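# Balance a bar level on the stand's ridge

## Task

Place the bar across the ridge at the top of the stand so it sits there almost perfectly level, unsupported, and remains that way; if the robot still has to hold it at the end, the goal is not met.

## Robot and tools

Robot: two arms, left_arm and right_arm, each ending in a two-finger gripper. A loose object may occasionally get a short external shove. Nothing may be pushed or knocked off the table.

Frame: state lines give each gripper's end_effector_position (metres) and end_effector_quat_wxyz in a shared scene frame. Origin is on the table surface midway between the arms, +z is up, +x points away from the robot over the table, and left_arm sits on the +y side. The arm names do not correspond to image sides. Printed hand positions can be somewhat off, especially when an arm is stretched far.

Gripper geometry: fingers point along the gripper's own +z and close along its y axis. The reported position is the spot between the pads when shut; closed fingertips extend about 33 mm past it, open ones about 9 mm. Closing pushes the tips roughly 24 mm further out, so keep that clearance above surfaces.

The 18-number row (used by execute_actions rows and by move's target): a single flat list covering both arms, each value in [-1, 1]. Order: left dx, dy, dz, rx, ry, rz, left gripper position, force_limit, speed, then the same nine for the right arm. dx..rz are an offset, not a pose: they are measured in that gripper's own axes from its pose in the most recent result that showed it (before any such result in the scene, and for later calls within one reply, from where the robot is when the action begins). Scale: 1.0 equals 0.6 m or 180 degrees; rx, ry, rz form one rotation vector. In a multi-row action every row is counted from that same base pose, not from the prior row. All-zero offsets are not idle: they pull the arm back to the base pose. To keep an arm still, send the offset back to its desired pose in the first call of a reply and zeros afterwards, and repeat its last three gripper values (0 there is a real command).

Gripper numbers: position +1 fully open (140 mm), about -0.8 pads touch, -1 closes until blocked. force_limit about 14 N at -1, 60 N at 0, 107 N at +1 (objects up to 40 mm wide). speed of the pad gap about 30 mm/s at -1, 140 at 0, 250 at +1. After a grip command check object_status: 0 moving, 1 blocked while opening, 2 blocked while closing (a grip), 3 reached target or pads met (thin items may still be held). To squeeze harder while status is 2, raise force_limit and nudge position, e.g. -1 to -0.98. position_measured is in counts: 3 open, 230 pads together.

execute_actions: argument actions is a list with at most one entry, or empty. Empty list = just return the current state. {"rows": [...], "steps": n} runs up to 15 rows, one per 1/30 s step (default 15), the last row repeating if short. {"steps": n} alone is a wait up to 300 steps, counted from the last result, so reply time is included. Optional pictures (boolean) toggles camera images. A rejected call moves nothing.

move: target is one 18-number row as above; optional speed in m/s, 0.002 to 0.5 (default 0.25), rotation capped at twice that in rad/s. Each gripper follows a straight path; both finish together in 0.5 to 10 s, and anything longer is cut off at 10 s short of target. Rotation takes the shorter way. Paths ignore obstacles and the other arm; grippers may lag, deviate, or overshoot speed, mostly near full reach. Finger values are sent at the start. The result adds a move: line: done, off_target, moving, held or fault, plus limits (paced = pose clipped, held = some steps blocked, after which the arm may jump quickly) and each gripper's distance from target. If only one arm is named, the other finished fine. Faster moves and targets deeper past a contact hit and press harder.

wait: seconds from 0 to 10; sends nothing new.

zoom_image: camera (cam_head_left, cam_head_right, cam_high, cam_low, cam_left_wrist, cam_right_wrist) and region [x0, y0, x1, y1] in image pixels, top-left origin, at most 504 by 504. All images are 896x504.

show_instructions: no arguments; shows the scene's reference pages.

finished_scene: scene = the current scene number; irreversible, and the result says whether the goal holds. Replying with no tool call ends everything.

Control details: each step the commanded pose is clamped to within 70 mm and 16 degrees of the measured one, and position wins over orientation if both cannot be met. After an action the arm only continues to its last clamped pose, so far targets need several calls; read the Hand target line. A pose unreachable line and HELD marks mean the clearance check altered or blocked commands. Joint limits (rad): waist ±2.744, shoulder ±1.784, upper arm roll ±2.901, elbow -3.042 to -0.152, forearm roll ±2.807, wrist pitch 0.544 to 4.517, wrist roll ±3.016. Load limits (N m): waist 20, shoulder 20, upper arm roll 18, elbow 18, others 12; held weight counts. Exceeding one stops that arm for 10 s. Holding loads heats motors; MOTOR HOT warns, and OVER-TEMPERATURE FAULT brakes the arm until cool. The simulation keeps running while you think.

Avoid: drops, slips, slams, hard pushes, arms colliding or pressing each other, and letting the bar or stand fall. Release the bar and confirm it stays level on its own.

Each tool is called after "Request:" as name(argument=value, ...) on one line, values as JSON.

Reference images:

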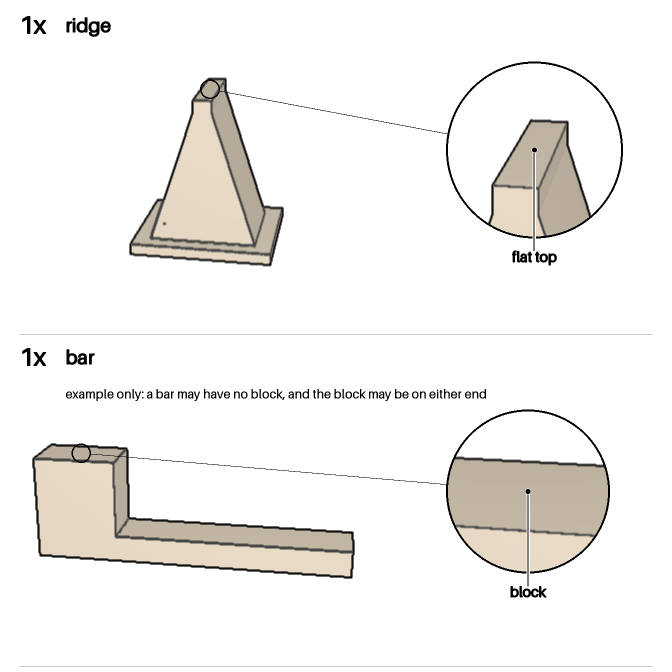

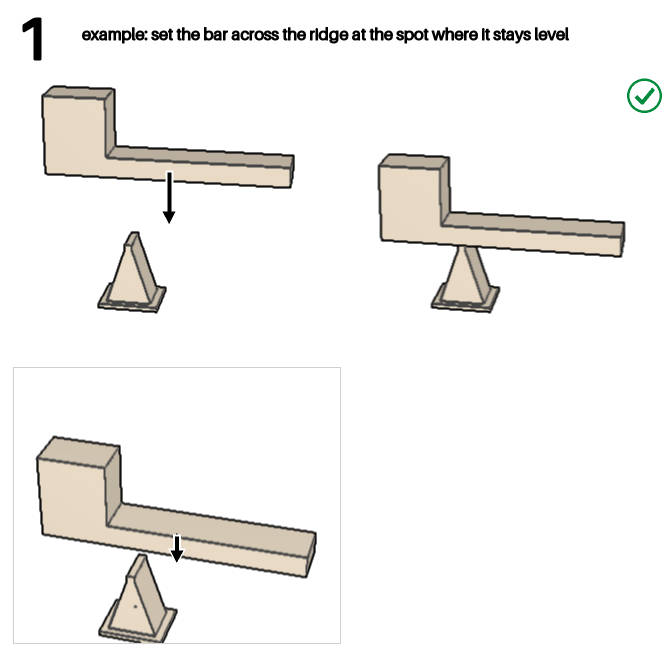

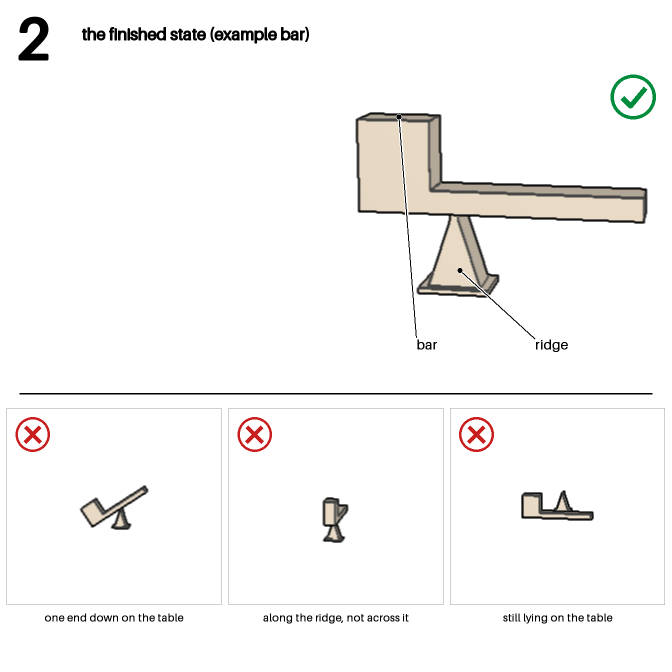

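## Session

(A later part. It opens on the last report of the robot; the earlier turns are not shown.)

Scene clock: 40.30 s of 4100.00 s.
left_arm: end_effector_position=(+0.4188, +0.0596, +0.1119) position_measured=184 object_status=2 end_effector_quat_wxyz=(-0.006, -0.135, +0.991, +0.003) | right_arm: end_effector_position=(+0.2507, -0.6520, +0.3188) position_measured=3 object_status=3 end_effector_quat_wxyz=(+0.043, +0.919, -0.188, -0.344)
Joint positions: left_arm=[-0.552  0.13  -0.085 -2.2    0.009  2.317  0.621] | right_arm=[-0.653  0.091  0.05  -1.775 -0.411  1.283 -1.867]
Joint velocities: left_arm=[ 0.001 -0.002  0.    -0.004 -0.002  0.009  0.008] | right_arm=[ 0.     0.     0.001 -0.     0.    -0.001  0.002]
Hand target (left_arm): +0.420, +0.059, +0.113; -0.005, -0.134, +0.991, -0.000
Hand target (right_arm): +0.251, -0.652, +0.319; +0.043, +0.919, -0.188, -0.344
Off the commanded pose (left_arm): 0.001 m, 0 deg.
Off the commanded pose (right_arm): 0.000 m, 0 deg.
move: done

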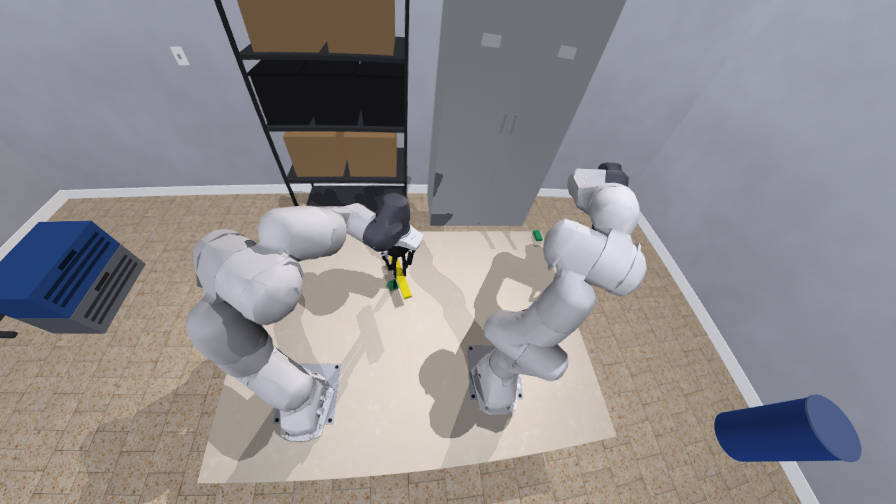

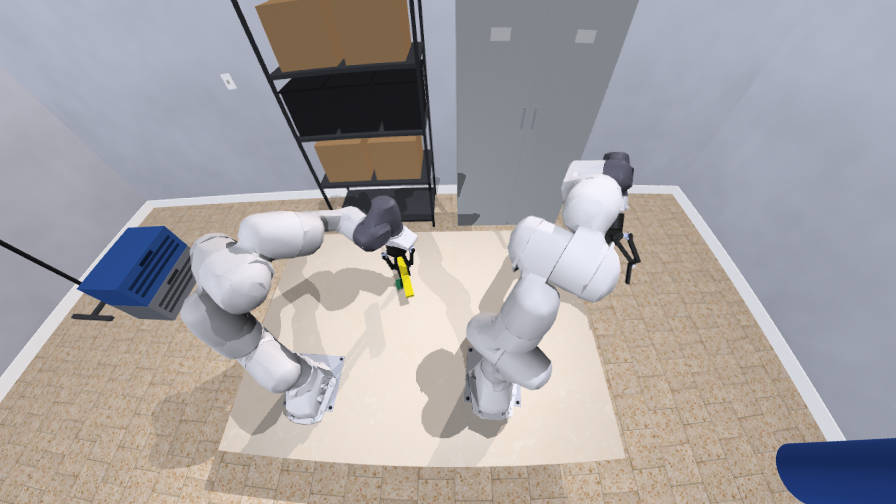

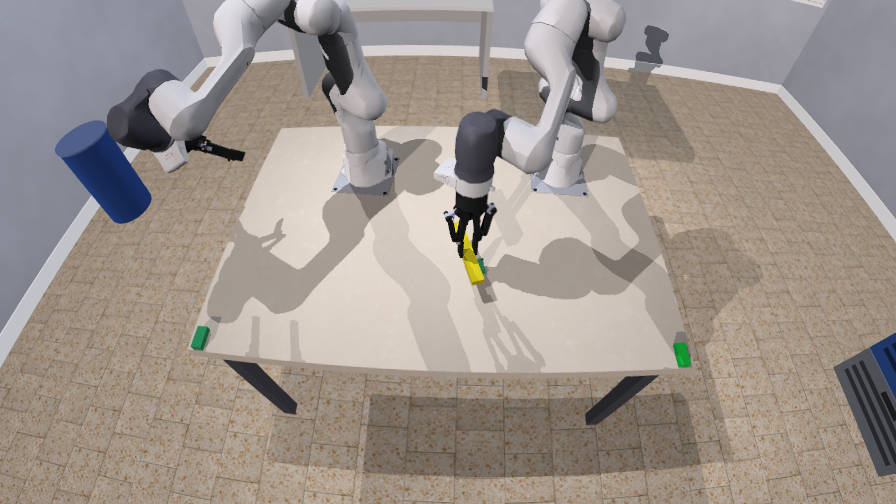

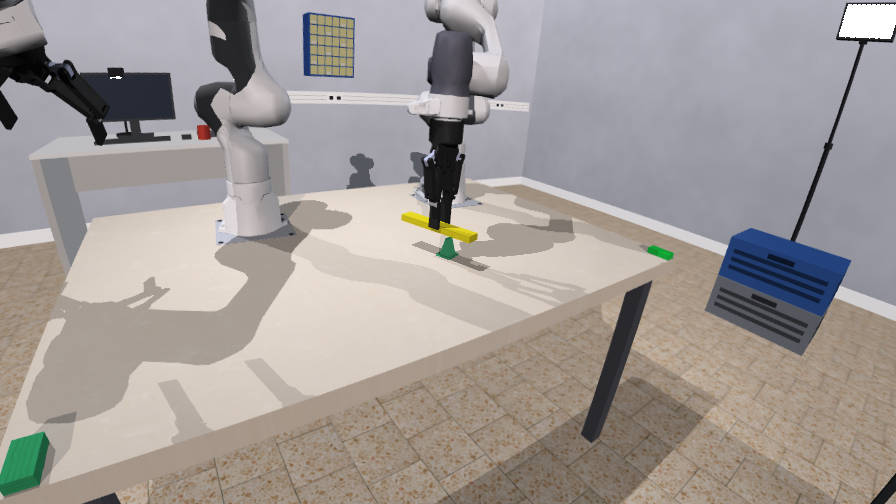

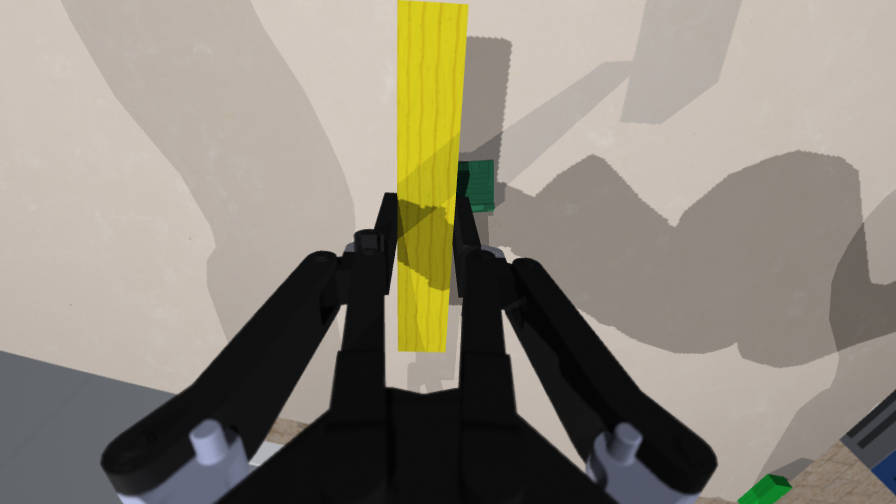

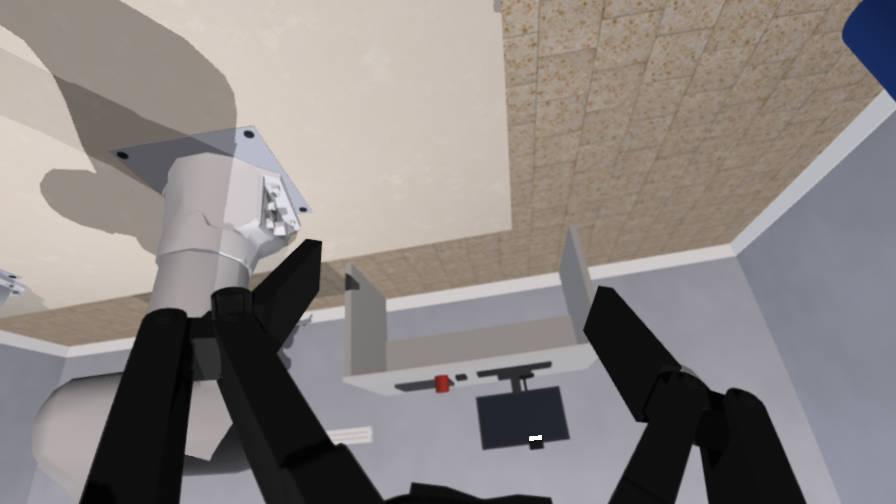

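Request:
move(target=[-0.02,0,0.025,0,0,0,-1,-0.3,-0.5,0,0,0,0,0,0,1,0,0], speed=0.05)

Request:
zoom_image(camera="cam_left_wrist", region=[350, 130, 550, 270])

Request:
zoom_image(camera="cam_low", region=[390, 190, 510, 270])

Scene clock: 45.83 s of 4100.00 s.
left_arm: end_effector_position=(+0.4272, +0.0630, +0.0955) position_measured=184 object_status=2 end_effector_quat_wxyz=(-0.009, -0.138, +0.990, +0.004) | right_arm: end_effector_position=(+0.2507, -0.6520, +0.3188) position_measured=3 object_status=3 end_effector_quat_wxyz=(+0.043, +0.919, -0.188, -0.344)
Joint positions: left_arm=[-0.543  0.174 -0.078 -2.187  0.009  2.342  0.63 ] | right_arm=[-0.653  0.091  0.05  -1.775 -0.411  1.283 -1.867]
Joint velocities: left_arm=[ 0.    -0.001  0.001  0.006 -0.001  0.011  0.007] | right_arm=[ 0.    -0.    -0.001  0.     0.     0.001 -0.   ]
Hand target (left_arm): +0.430, +0.063, +0.097; -0.006, -0.135, +0.991, +0.003
Hand target (right_arm): +0.251, -0.652, +0.319; +0.043, +0.919, -0.188, -0.344
Off the commanded pose (left_arm): 0.003 m, 1 deg.
Off the commanded pose (right_arm): 0.000 m, 0 deg.
After step 90, 1.77 s passed at rest.
move: done

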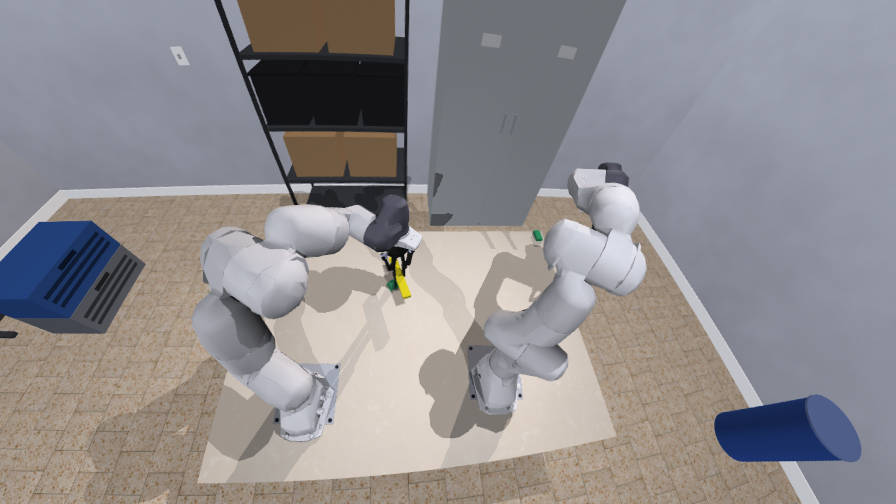

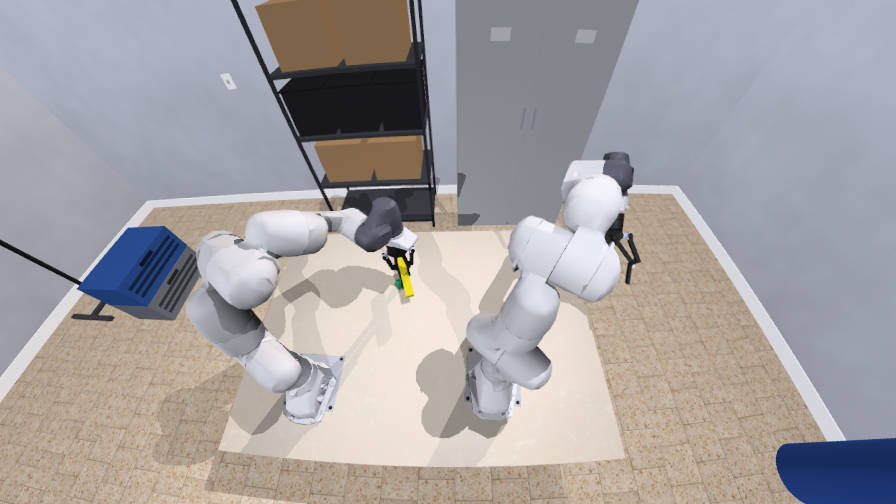

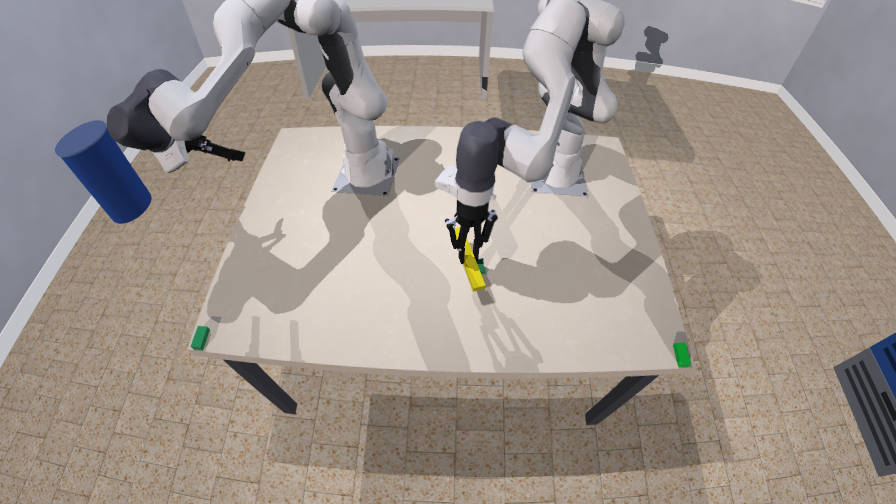

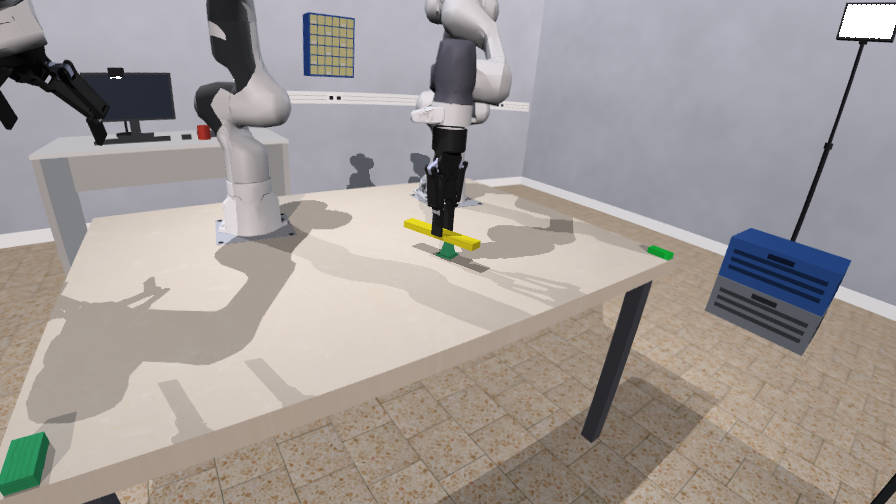

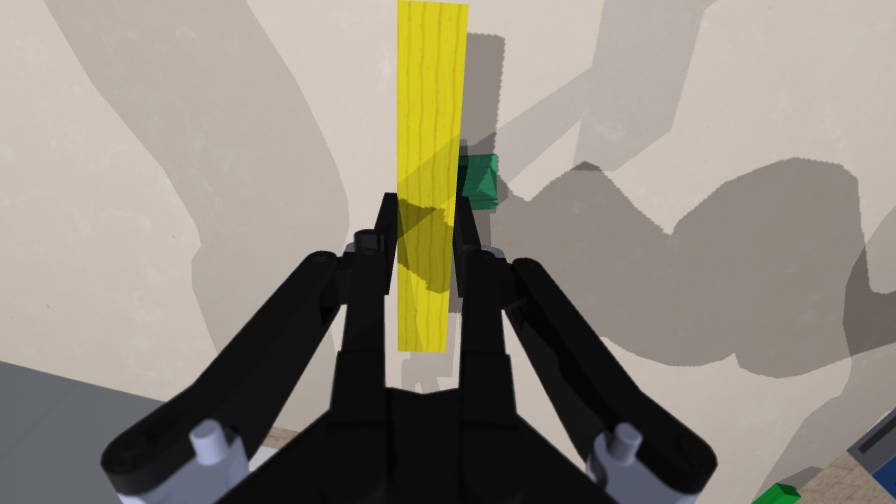

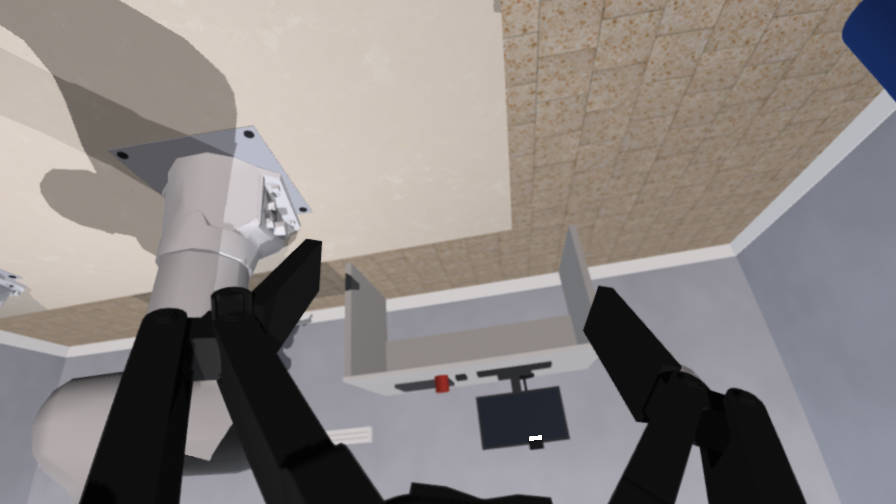

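Region (350, 130, 550, 270) of cam_left_wrist's 896x504 image, scaled by 2.520, with more detail than that image has; it fills the top 353 rows of this view, and the rest is white.

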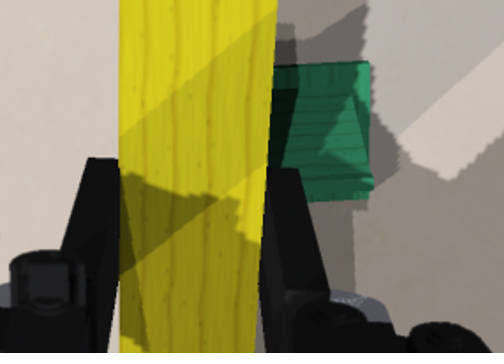

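Region (390, 190, 510, 270) of cam_low's 896x504 image, scaled by 4.200, with more detail than that image has.

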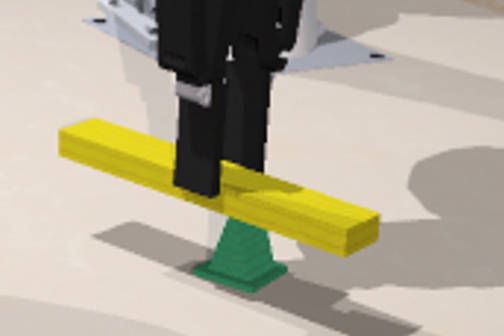

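Request:
move(target=[-0.012,0.043,0,0,0,0,-1,-0.3,-0.5,0,0,0,0,0,0,1,0,0], speed=0.05)

Request:
move(target=[0,0,0.02,0,0,0,-1,-0.3,-0.5,0,0,0,0,0,0,1,0,0], speed=0.01)

Request:
zoom_image(camera="cam_low", region=[390, 190, 510, 270])

Request:
zoom_image(camera="cam_high", region=[420, 210, 540, 300])

Scene clock: 50.47 s of 4100.00 s.
left_arm: end_effector_position=(+0.4264, +0.0904, +0.0947) position_measured=184 object_status=2 end_effector_quat_wxyz=(-0.010, -0.142, +0.990, +0.007) | right_arm: end_effector_position=(+0.2507, -0.6520, +0.3188) position_measured=3 object_status=3 end_effector_quat_wxyz=(+0.043, +0.919, -0.188, -0.344)
Joint positions: left_arm=[-0.513  0.134 -0.068 -2.243  0.007  2.354  0.663] | right_arm=[-0.653  0.091  0.05  -1.775 -0.411  1.283 -1.867]
Joint velocities: left_arm=[ 0.002 -0.002 -0.    -0.002  0.     0.004  0.025] | right_arm=[ 0.     0.    -0.     0.     0.001 -0.    -0.   ]
Hand target (left_arm): +0.427, +0.090, +0.096; -0.009, -0.138, +0.990, +0.004
Hand target (right_arm): +0.251, -0.652, +0.319; +0.043, +0.919, -0.188, -0.344
Off the commanded pose (left_arm): 0.001 m, 1 deg.
Off the commanded pose (right_arm): 0.000 m, 0 deg.
After step 90, 0.80 s passed at rest.
move: done

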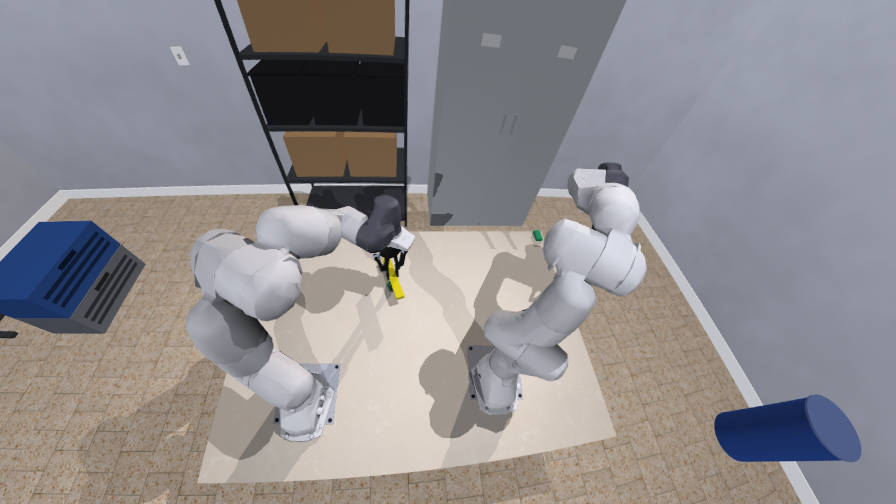

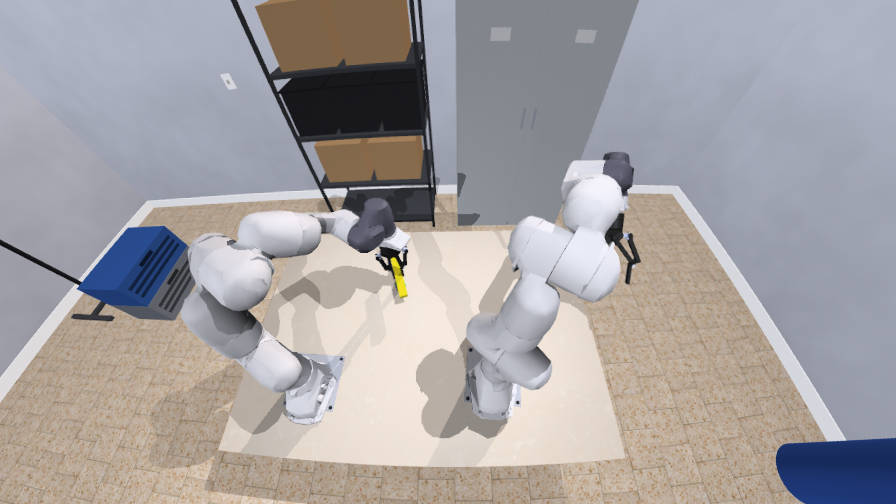

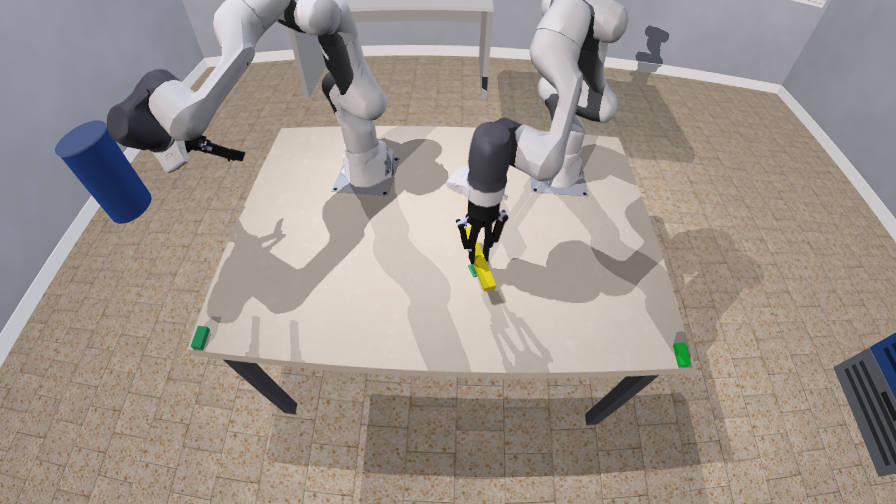

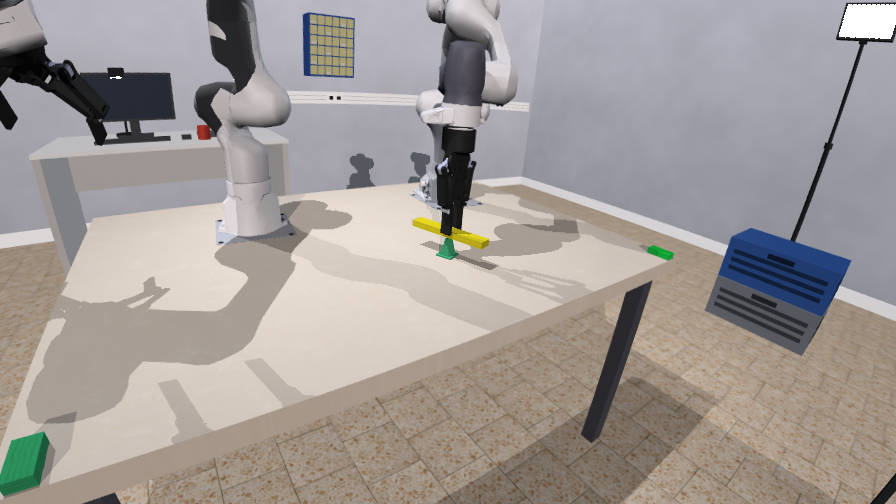

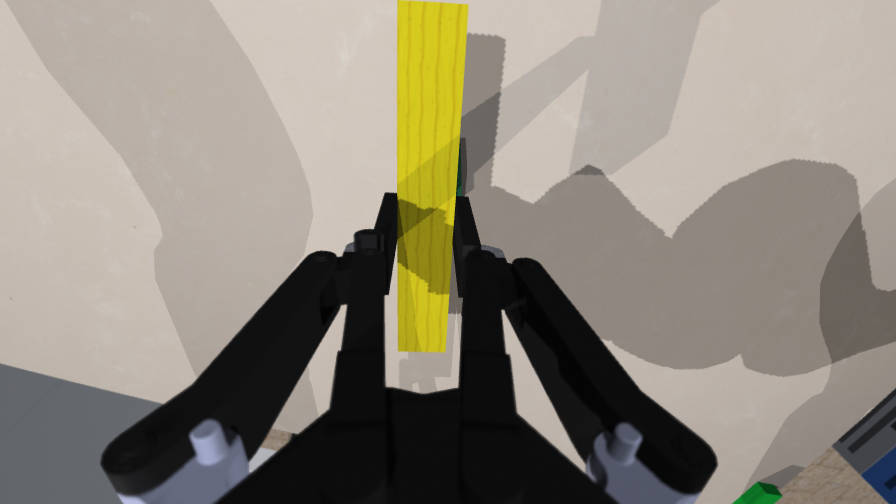

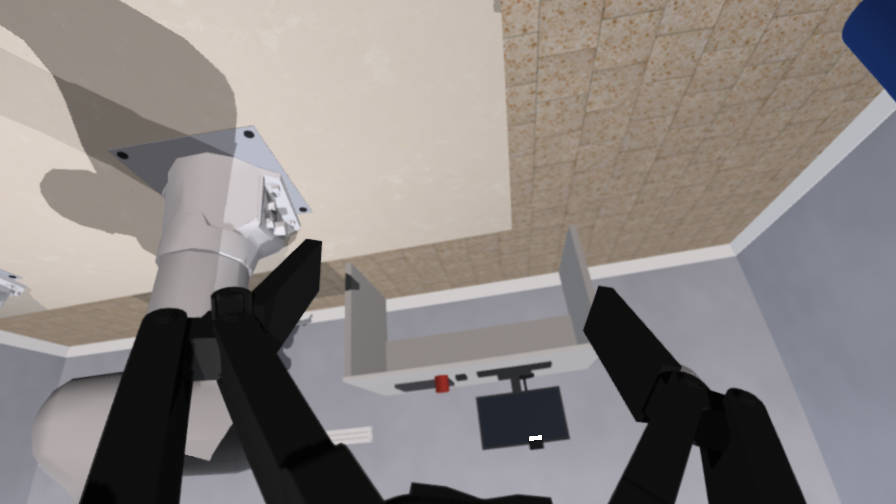

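Scene clock: 51.90 s of 4100.00 s.
left_arm: end_effector_position=(+0.4275, +0.0892, +0.0867) position_measured=184 object_status=2 end_effector_quat_wxyz=(-0.008, -0.142, +0.990, +0.005) | right_arm: end_effector_position=(+0.2507, -0.6520, +0.3188) position_measured=3 object_status=3 end_effector_quat_wxyz=(+0.043, +0.919, -0.188, -0.344)
Joint positions: left_arm=[-0.513  0.149 -0.068 -2.248  0.007  2.378  0.663] | right_arm=[-0.653  0.091  0.05  -1.775 -0.411  1.283 -1.867]
Joint velocities: left_arm=[-0.001  0.001  0.    -0.001 -0.001  0.001 -0.001] | right_arm=[ 0.     0.    -0.     0.001  0.002  0.001 -0.002]
Hand target (left_arm): +0.426, +0.091, +0.083; -0.010, -0.142, +0.990, +0.007
Hand target (right_arm): +0.251, -0.652, +0.319; +0.043, +0.919, -0.188, -0.344
Off the commanded pose (left_arm): 0.004 m, 0 deg.
Off the commanded pose (right_arm): 0.000 m, 0 deg.
move: off_target (left_arm)

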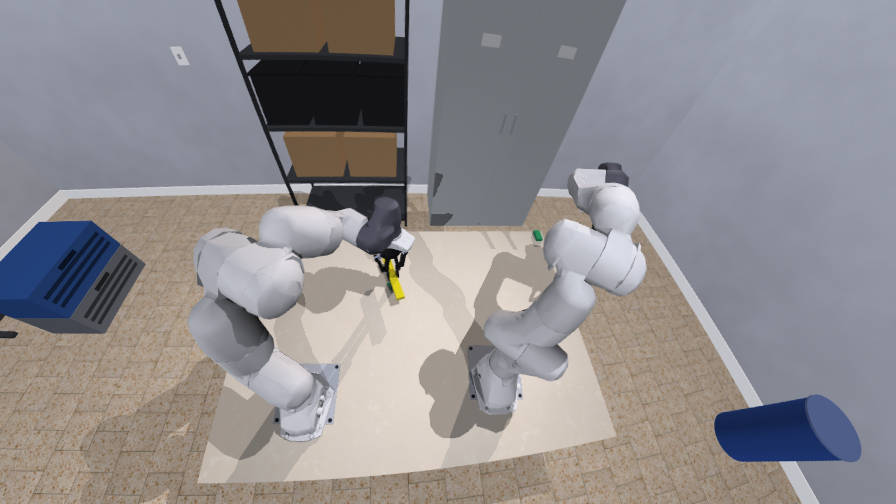

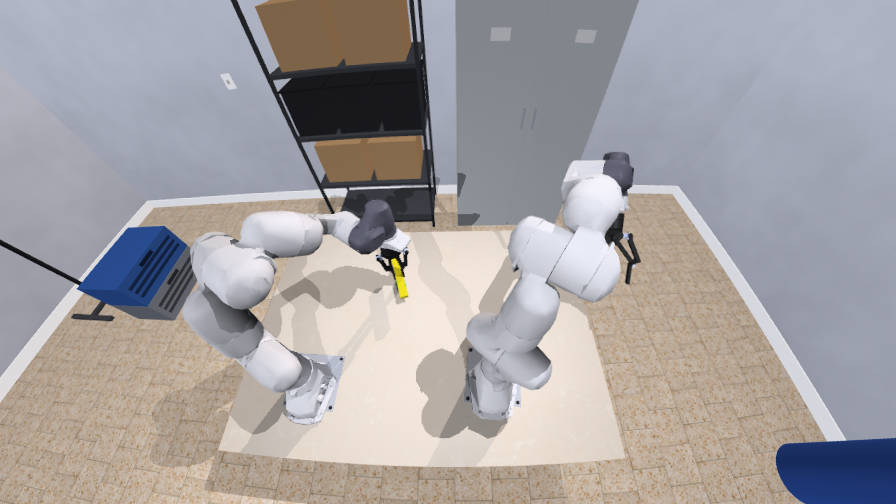

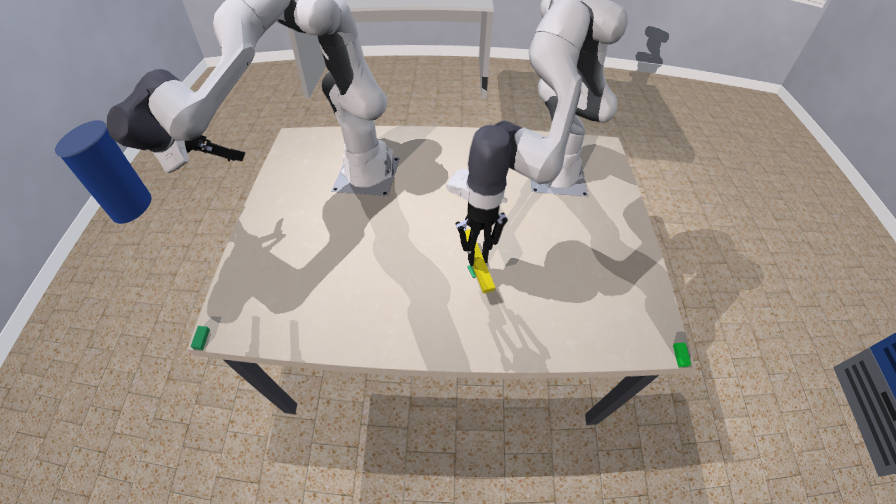

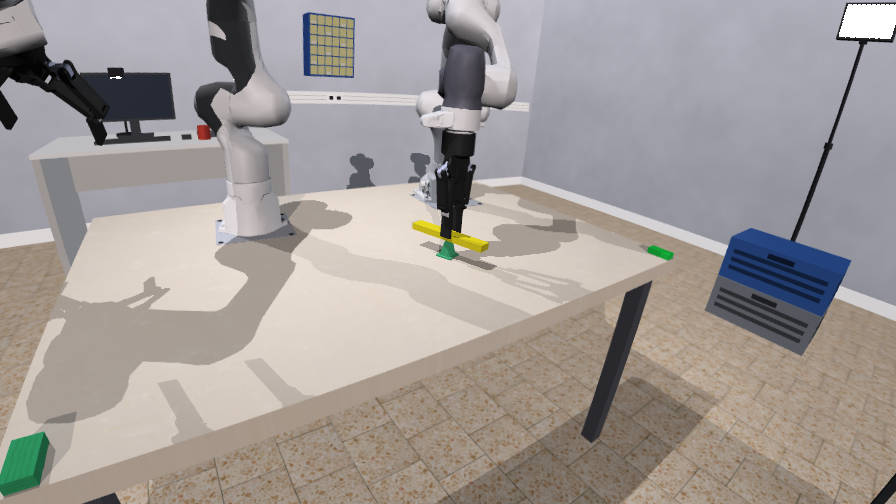

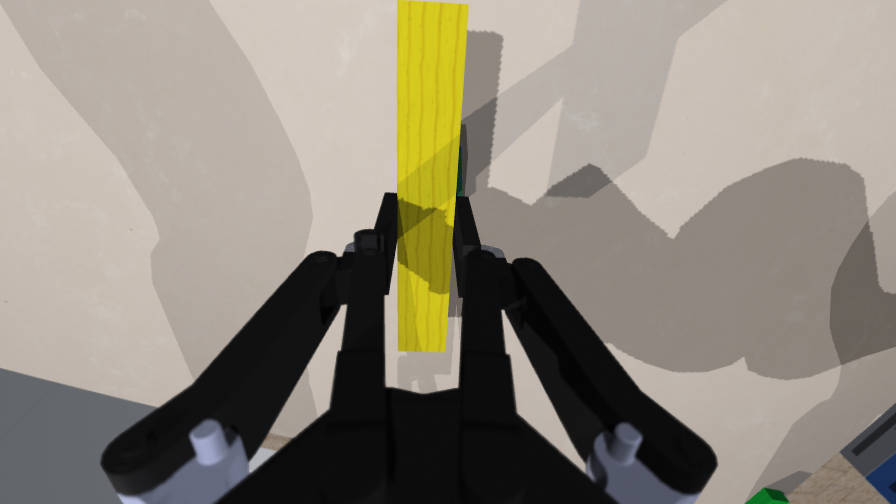

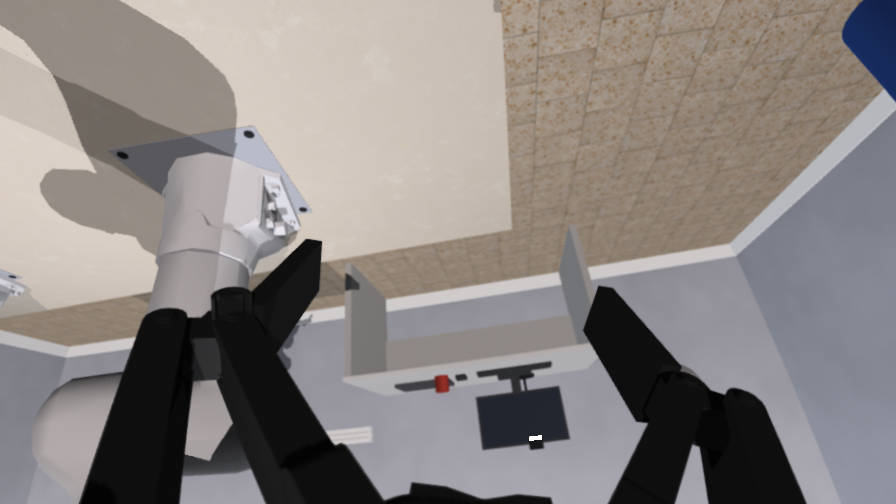

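Region (390, 190, 510, 270) of cam_low's 896x504 image, scaled by 4.200, with more detail than that image has.

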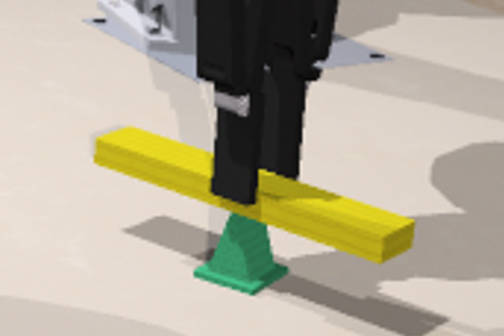

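Region (420, 210, 540, 300) of cam_high's 896x504 image, scaled by 4.200, with more detail than that image has; it fills the top 378 rows of this view, and the rest is white.

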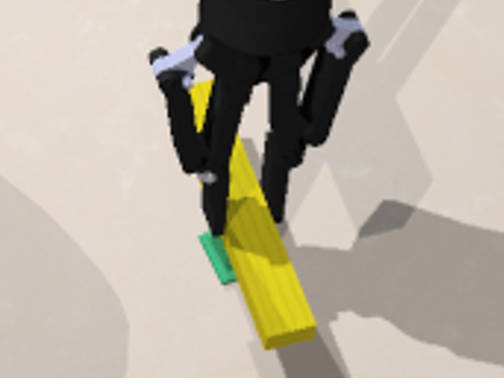

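Request:
execute_actions(actions=[{"rows":[[0,0,0.001,0,0,0,-0.35,-0.3,-1,0,0,0,0,0,0,1,0,0]],"steps":15}])

Request:
zoom_image(camera="cam_low", region=[390, 190, 510, 270])

Scene clock: 54.60 s of 4100.00 s.
left_arm: end_effector_position=(+0.4276, +0.0892, +0.0866) position_measured=173 object_status=3 end_effector_quat_wxyz=(-0.008, -0.142, +0.990, +0.004) | right_arm: end_effector_position=(+0.2507, -0.6520, +0.3188) position_measured=3 object_status=3 end_effector_quat_wxyz=(+0.043, +0.919, -0.188, -0.344)
Joint positions: left_arm=[-0.513  0.15  -0.068 -2.248  0.007  2.379  0.663] | right_arm=[-0.653  0.091  0.05  -1.775 -0.411  1.283 -1.867]
Joint velocities: left_arm=[ 0.     0.     0.001  0.002  0.002  0.    -0.001] | right_arm=[ 0.    -0.001 -0.001  0.    -0.001 -0.     0.001]
Hand target (left_arm): +0.428, +0.089, +0.086; -0.008, -0.142, +0.990, +0.005
Hand target (right_arm): +0.251, -0.652, +0.319; +0.043, +0.919, -0.188, -0.344
Off the commanded pose (left_arm): 0.001 m, 0 deg.
Off the commanded pose (right_arm): 0.000 m, 0 deg.
Steps of this call (steps 1 to 66: nothing new was sent; steps 67 to 81: all 15 steps of this action). Readings (end_effector_position | what the end effector reports):
67: left_arm (+0.4276, +0.0892, +0.0867) | right_arm (+0.2507, -0.6520, +0.3188) | left_arm position_measured=184 object_status=0 | right_arm position_measured=3 object_status=3
68: left_arm (+0.4276, +0.0892, +0.0867) | right_arm (+0.2507, -0.6520, +0.3188) | left_arm position_measured=184 object_status=0 | right_arm position_measured=3 object_status=3
70: left_arm (+0.4276, +0.0892, +0.0866) | right_arm (+0.2507, -0.6520, +0.3188) | left_arm position_measured=180 object_status=0 | right_arm position_measured=3 object_status=3
74: left_arm (+0.4276, +0.0892, +0.0866) | right_arm (+0.2507, -0.6520, +0.3188) | left_arm position_measured=173 object_status=0 | right_arm position_measured=3 object_status=3
81: the state above

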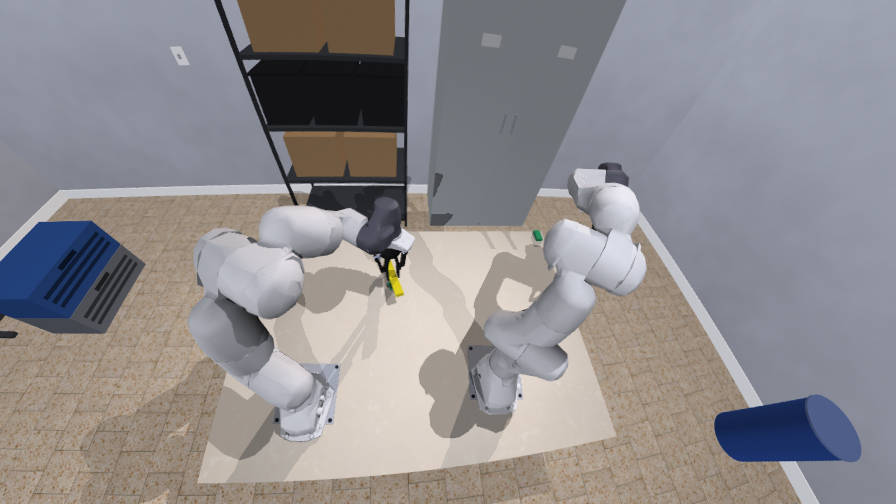

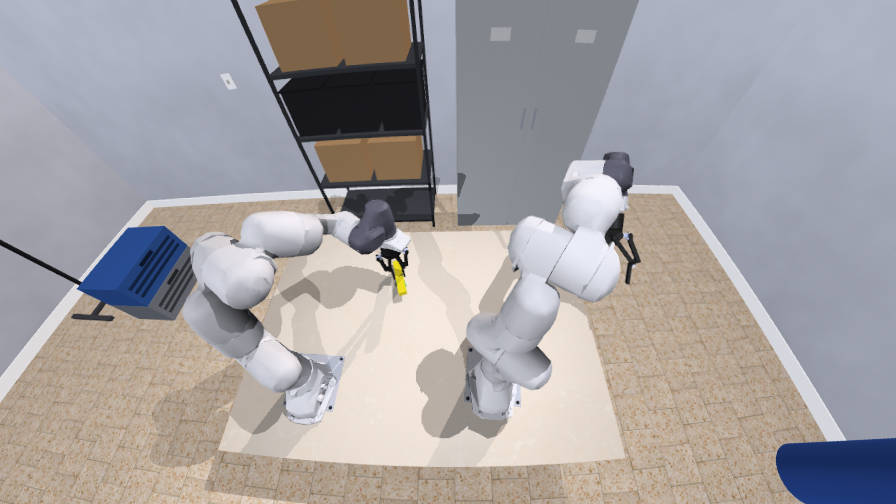

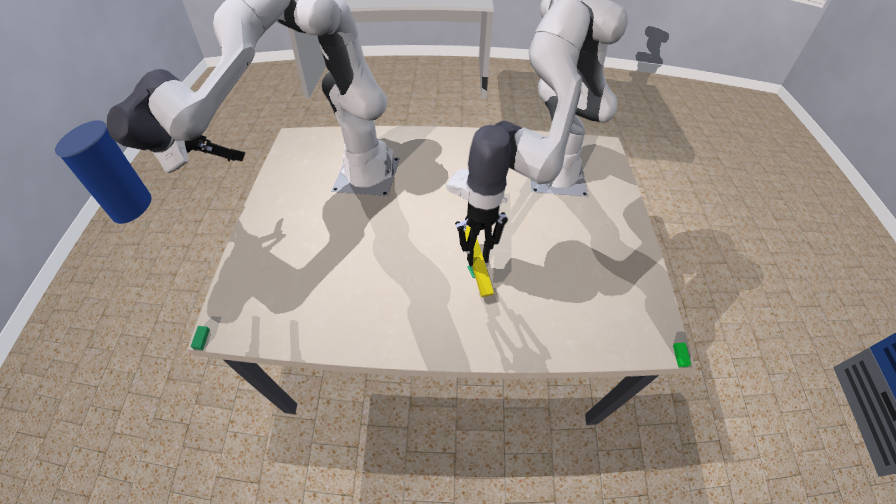

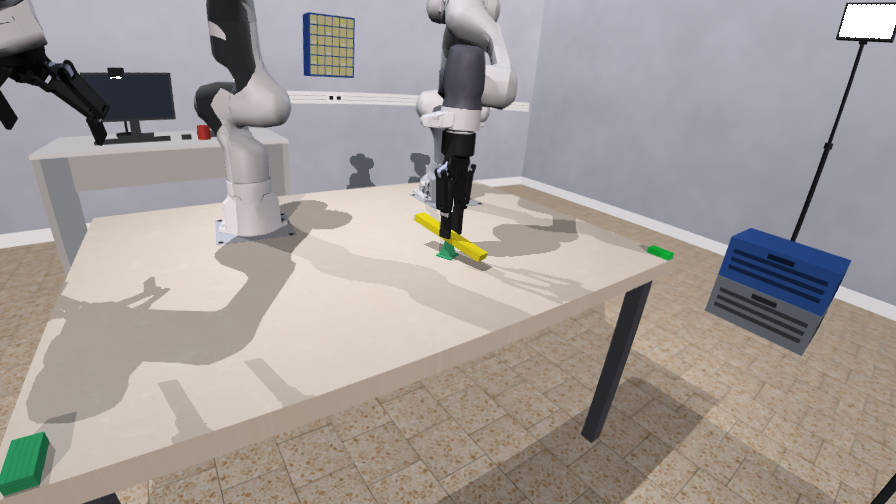

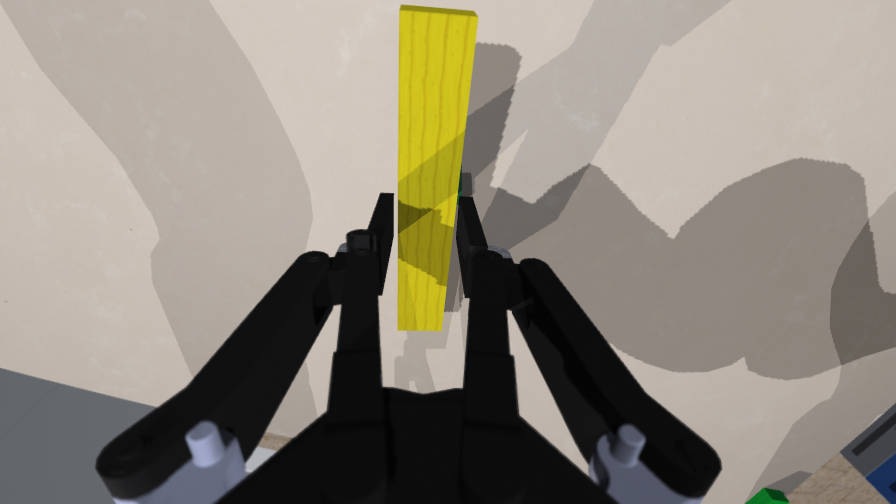

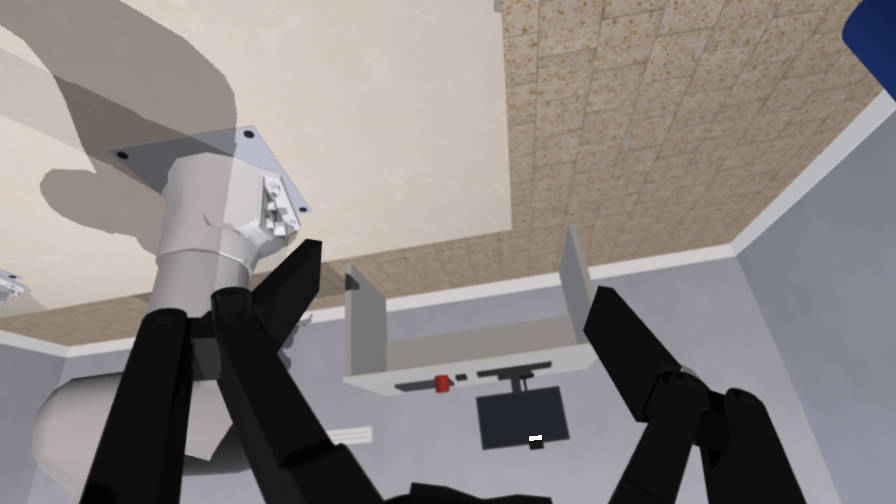

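Region (390, 190, 510, 270) of cam_low's 896x504 image, scaled by 4.200, with more detail than that image has.

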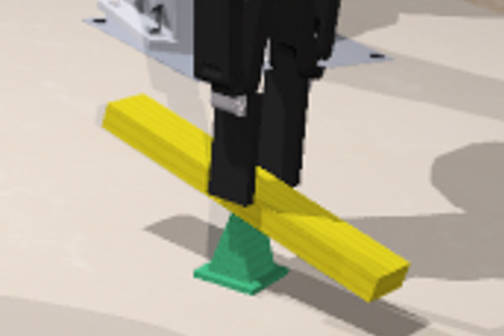

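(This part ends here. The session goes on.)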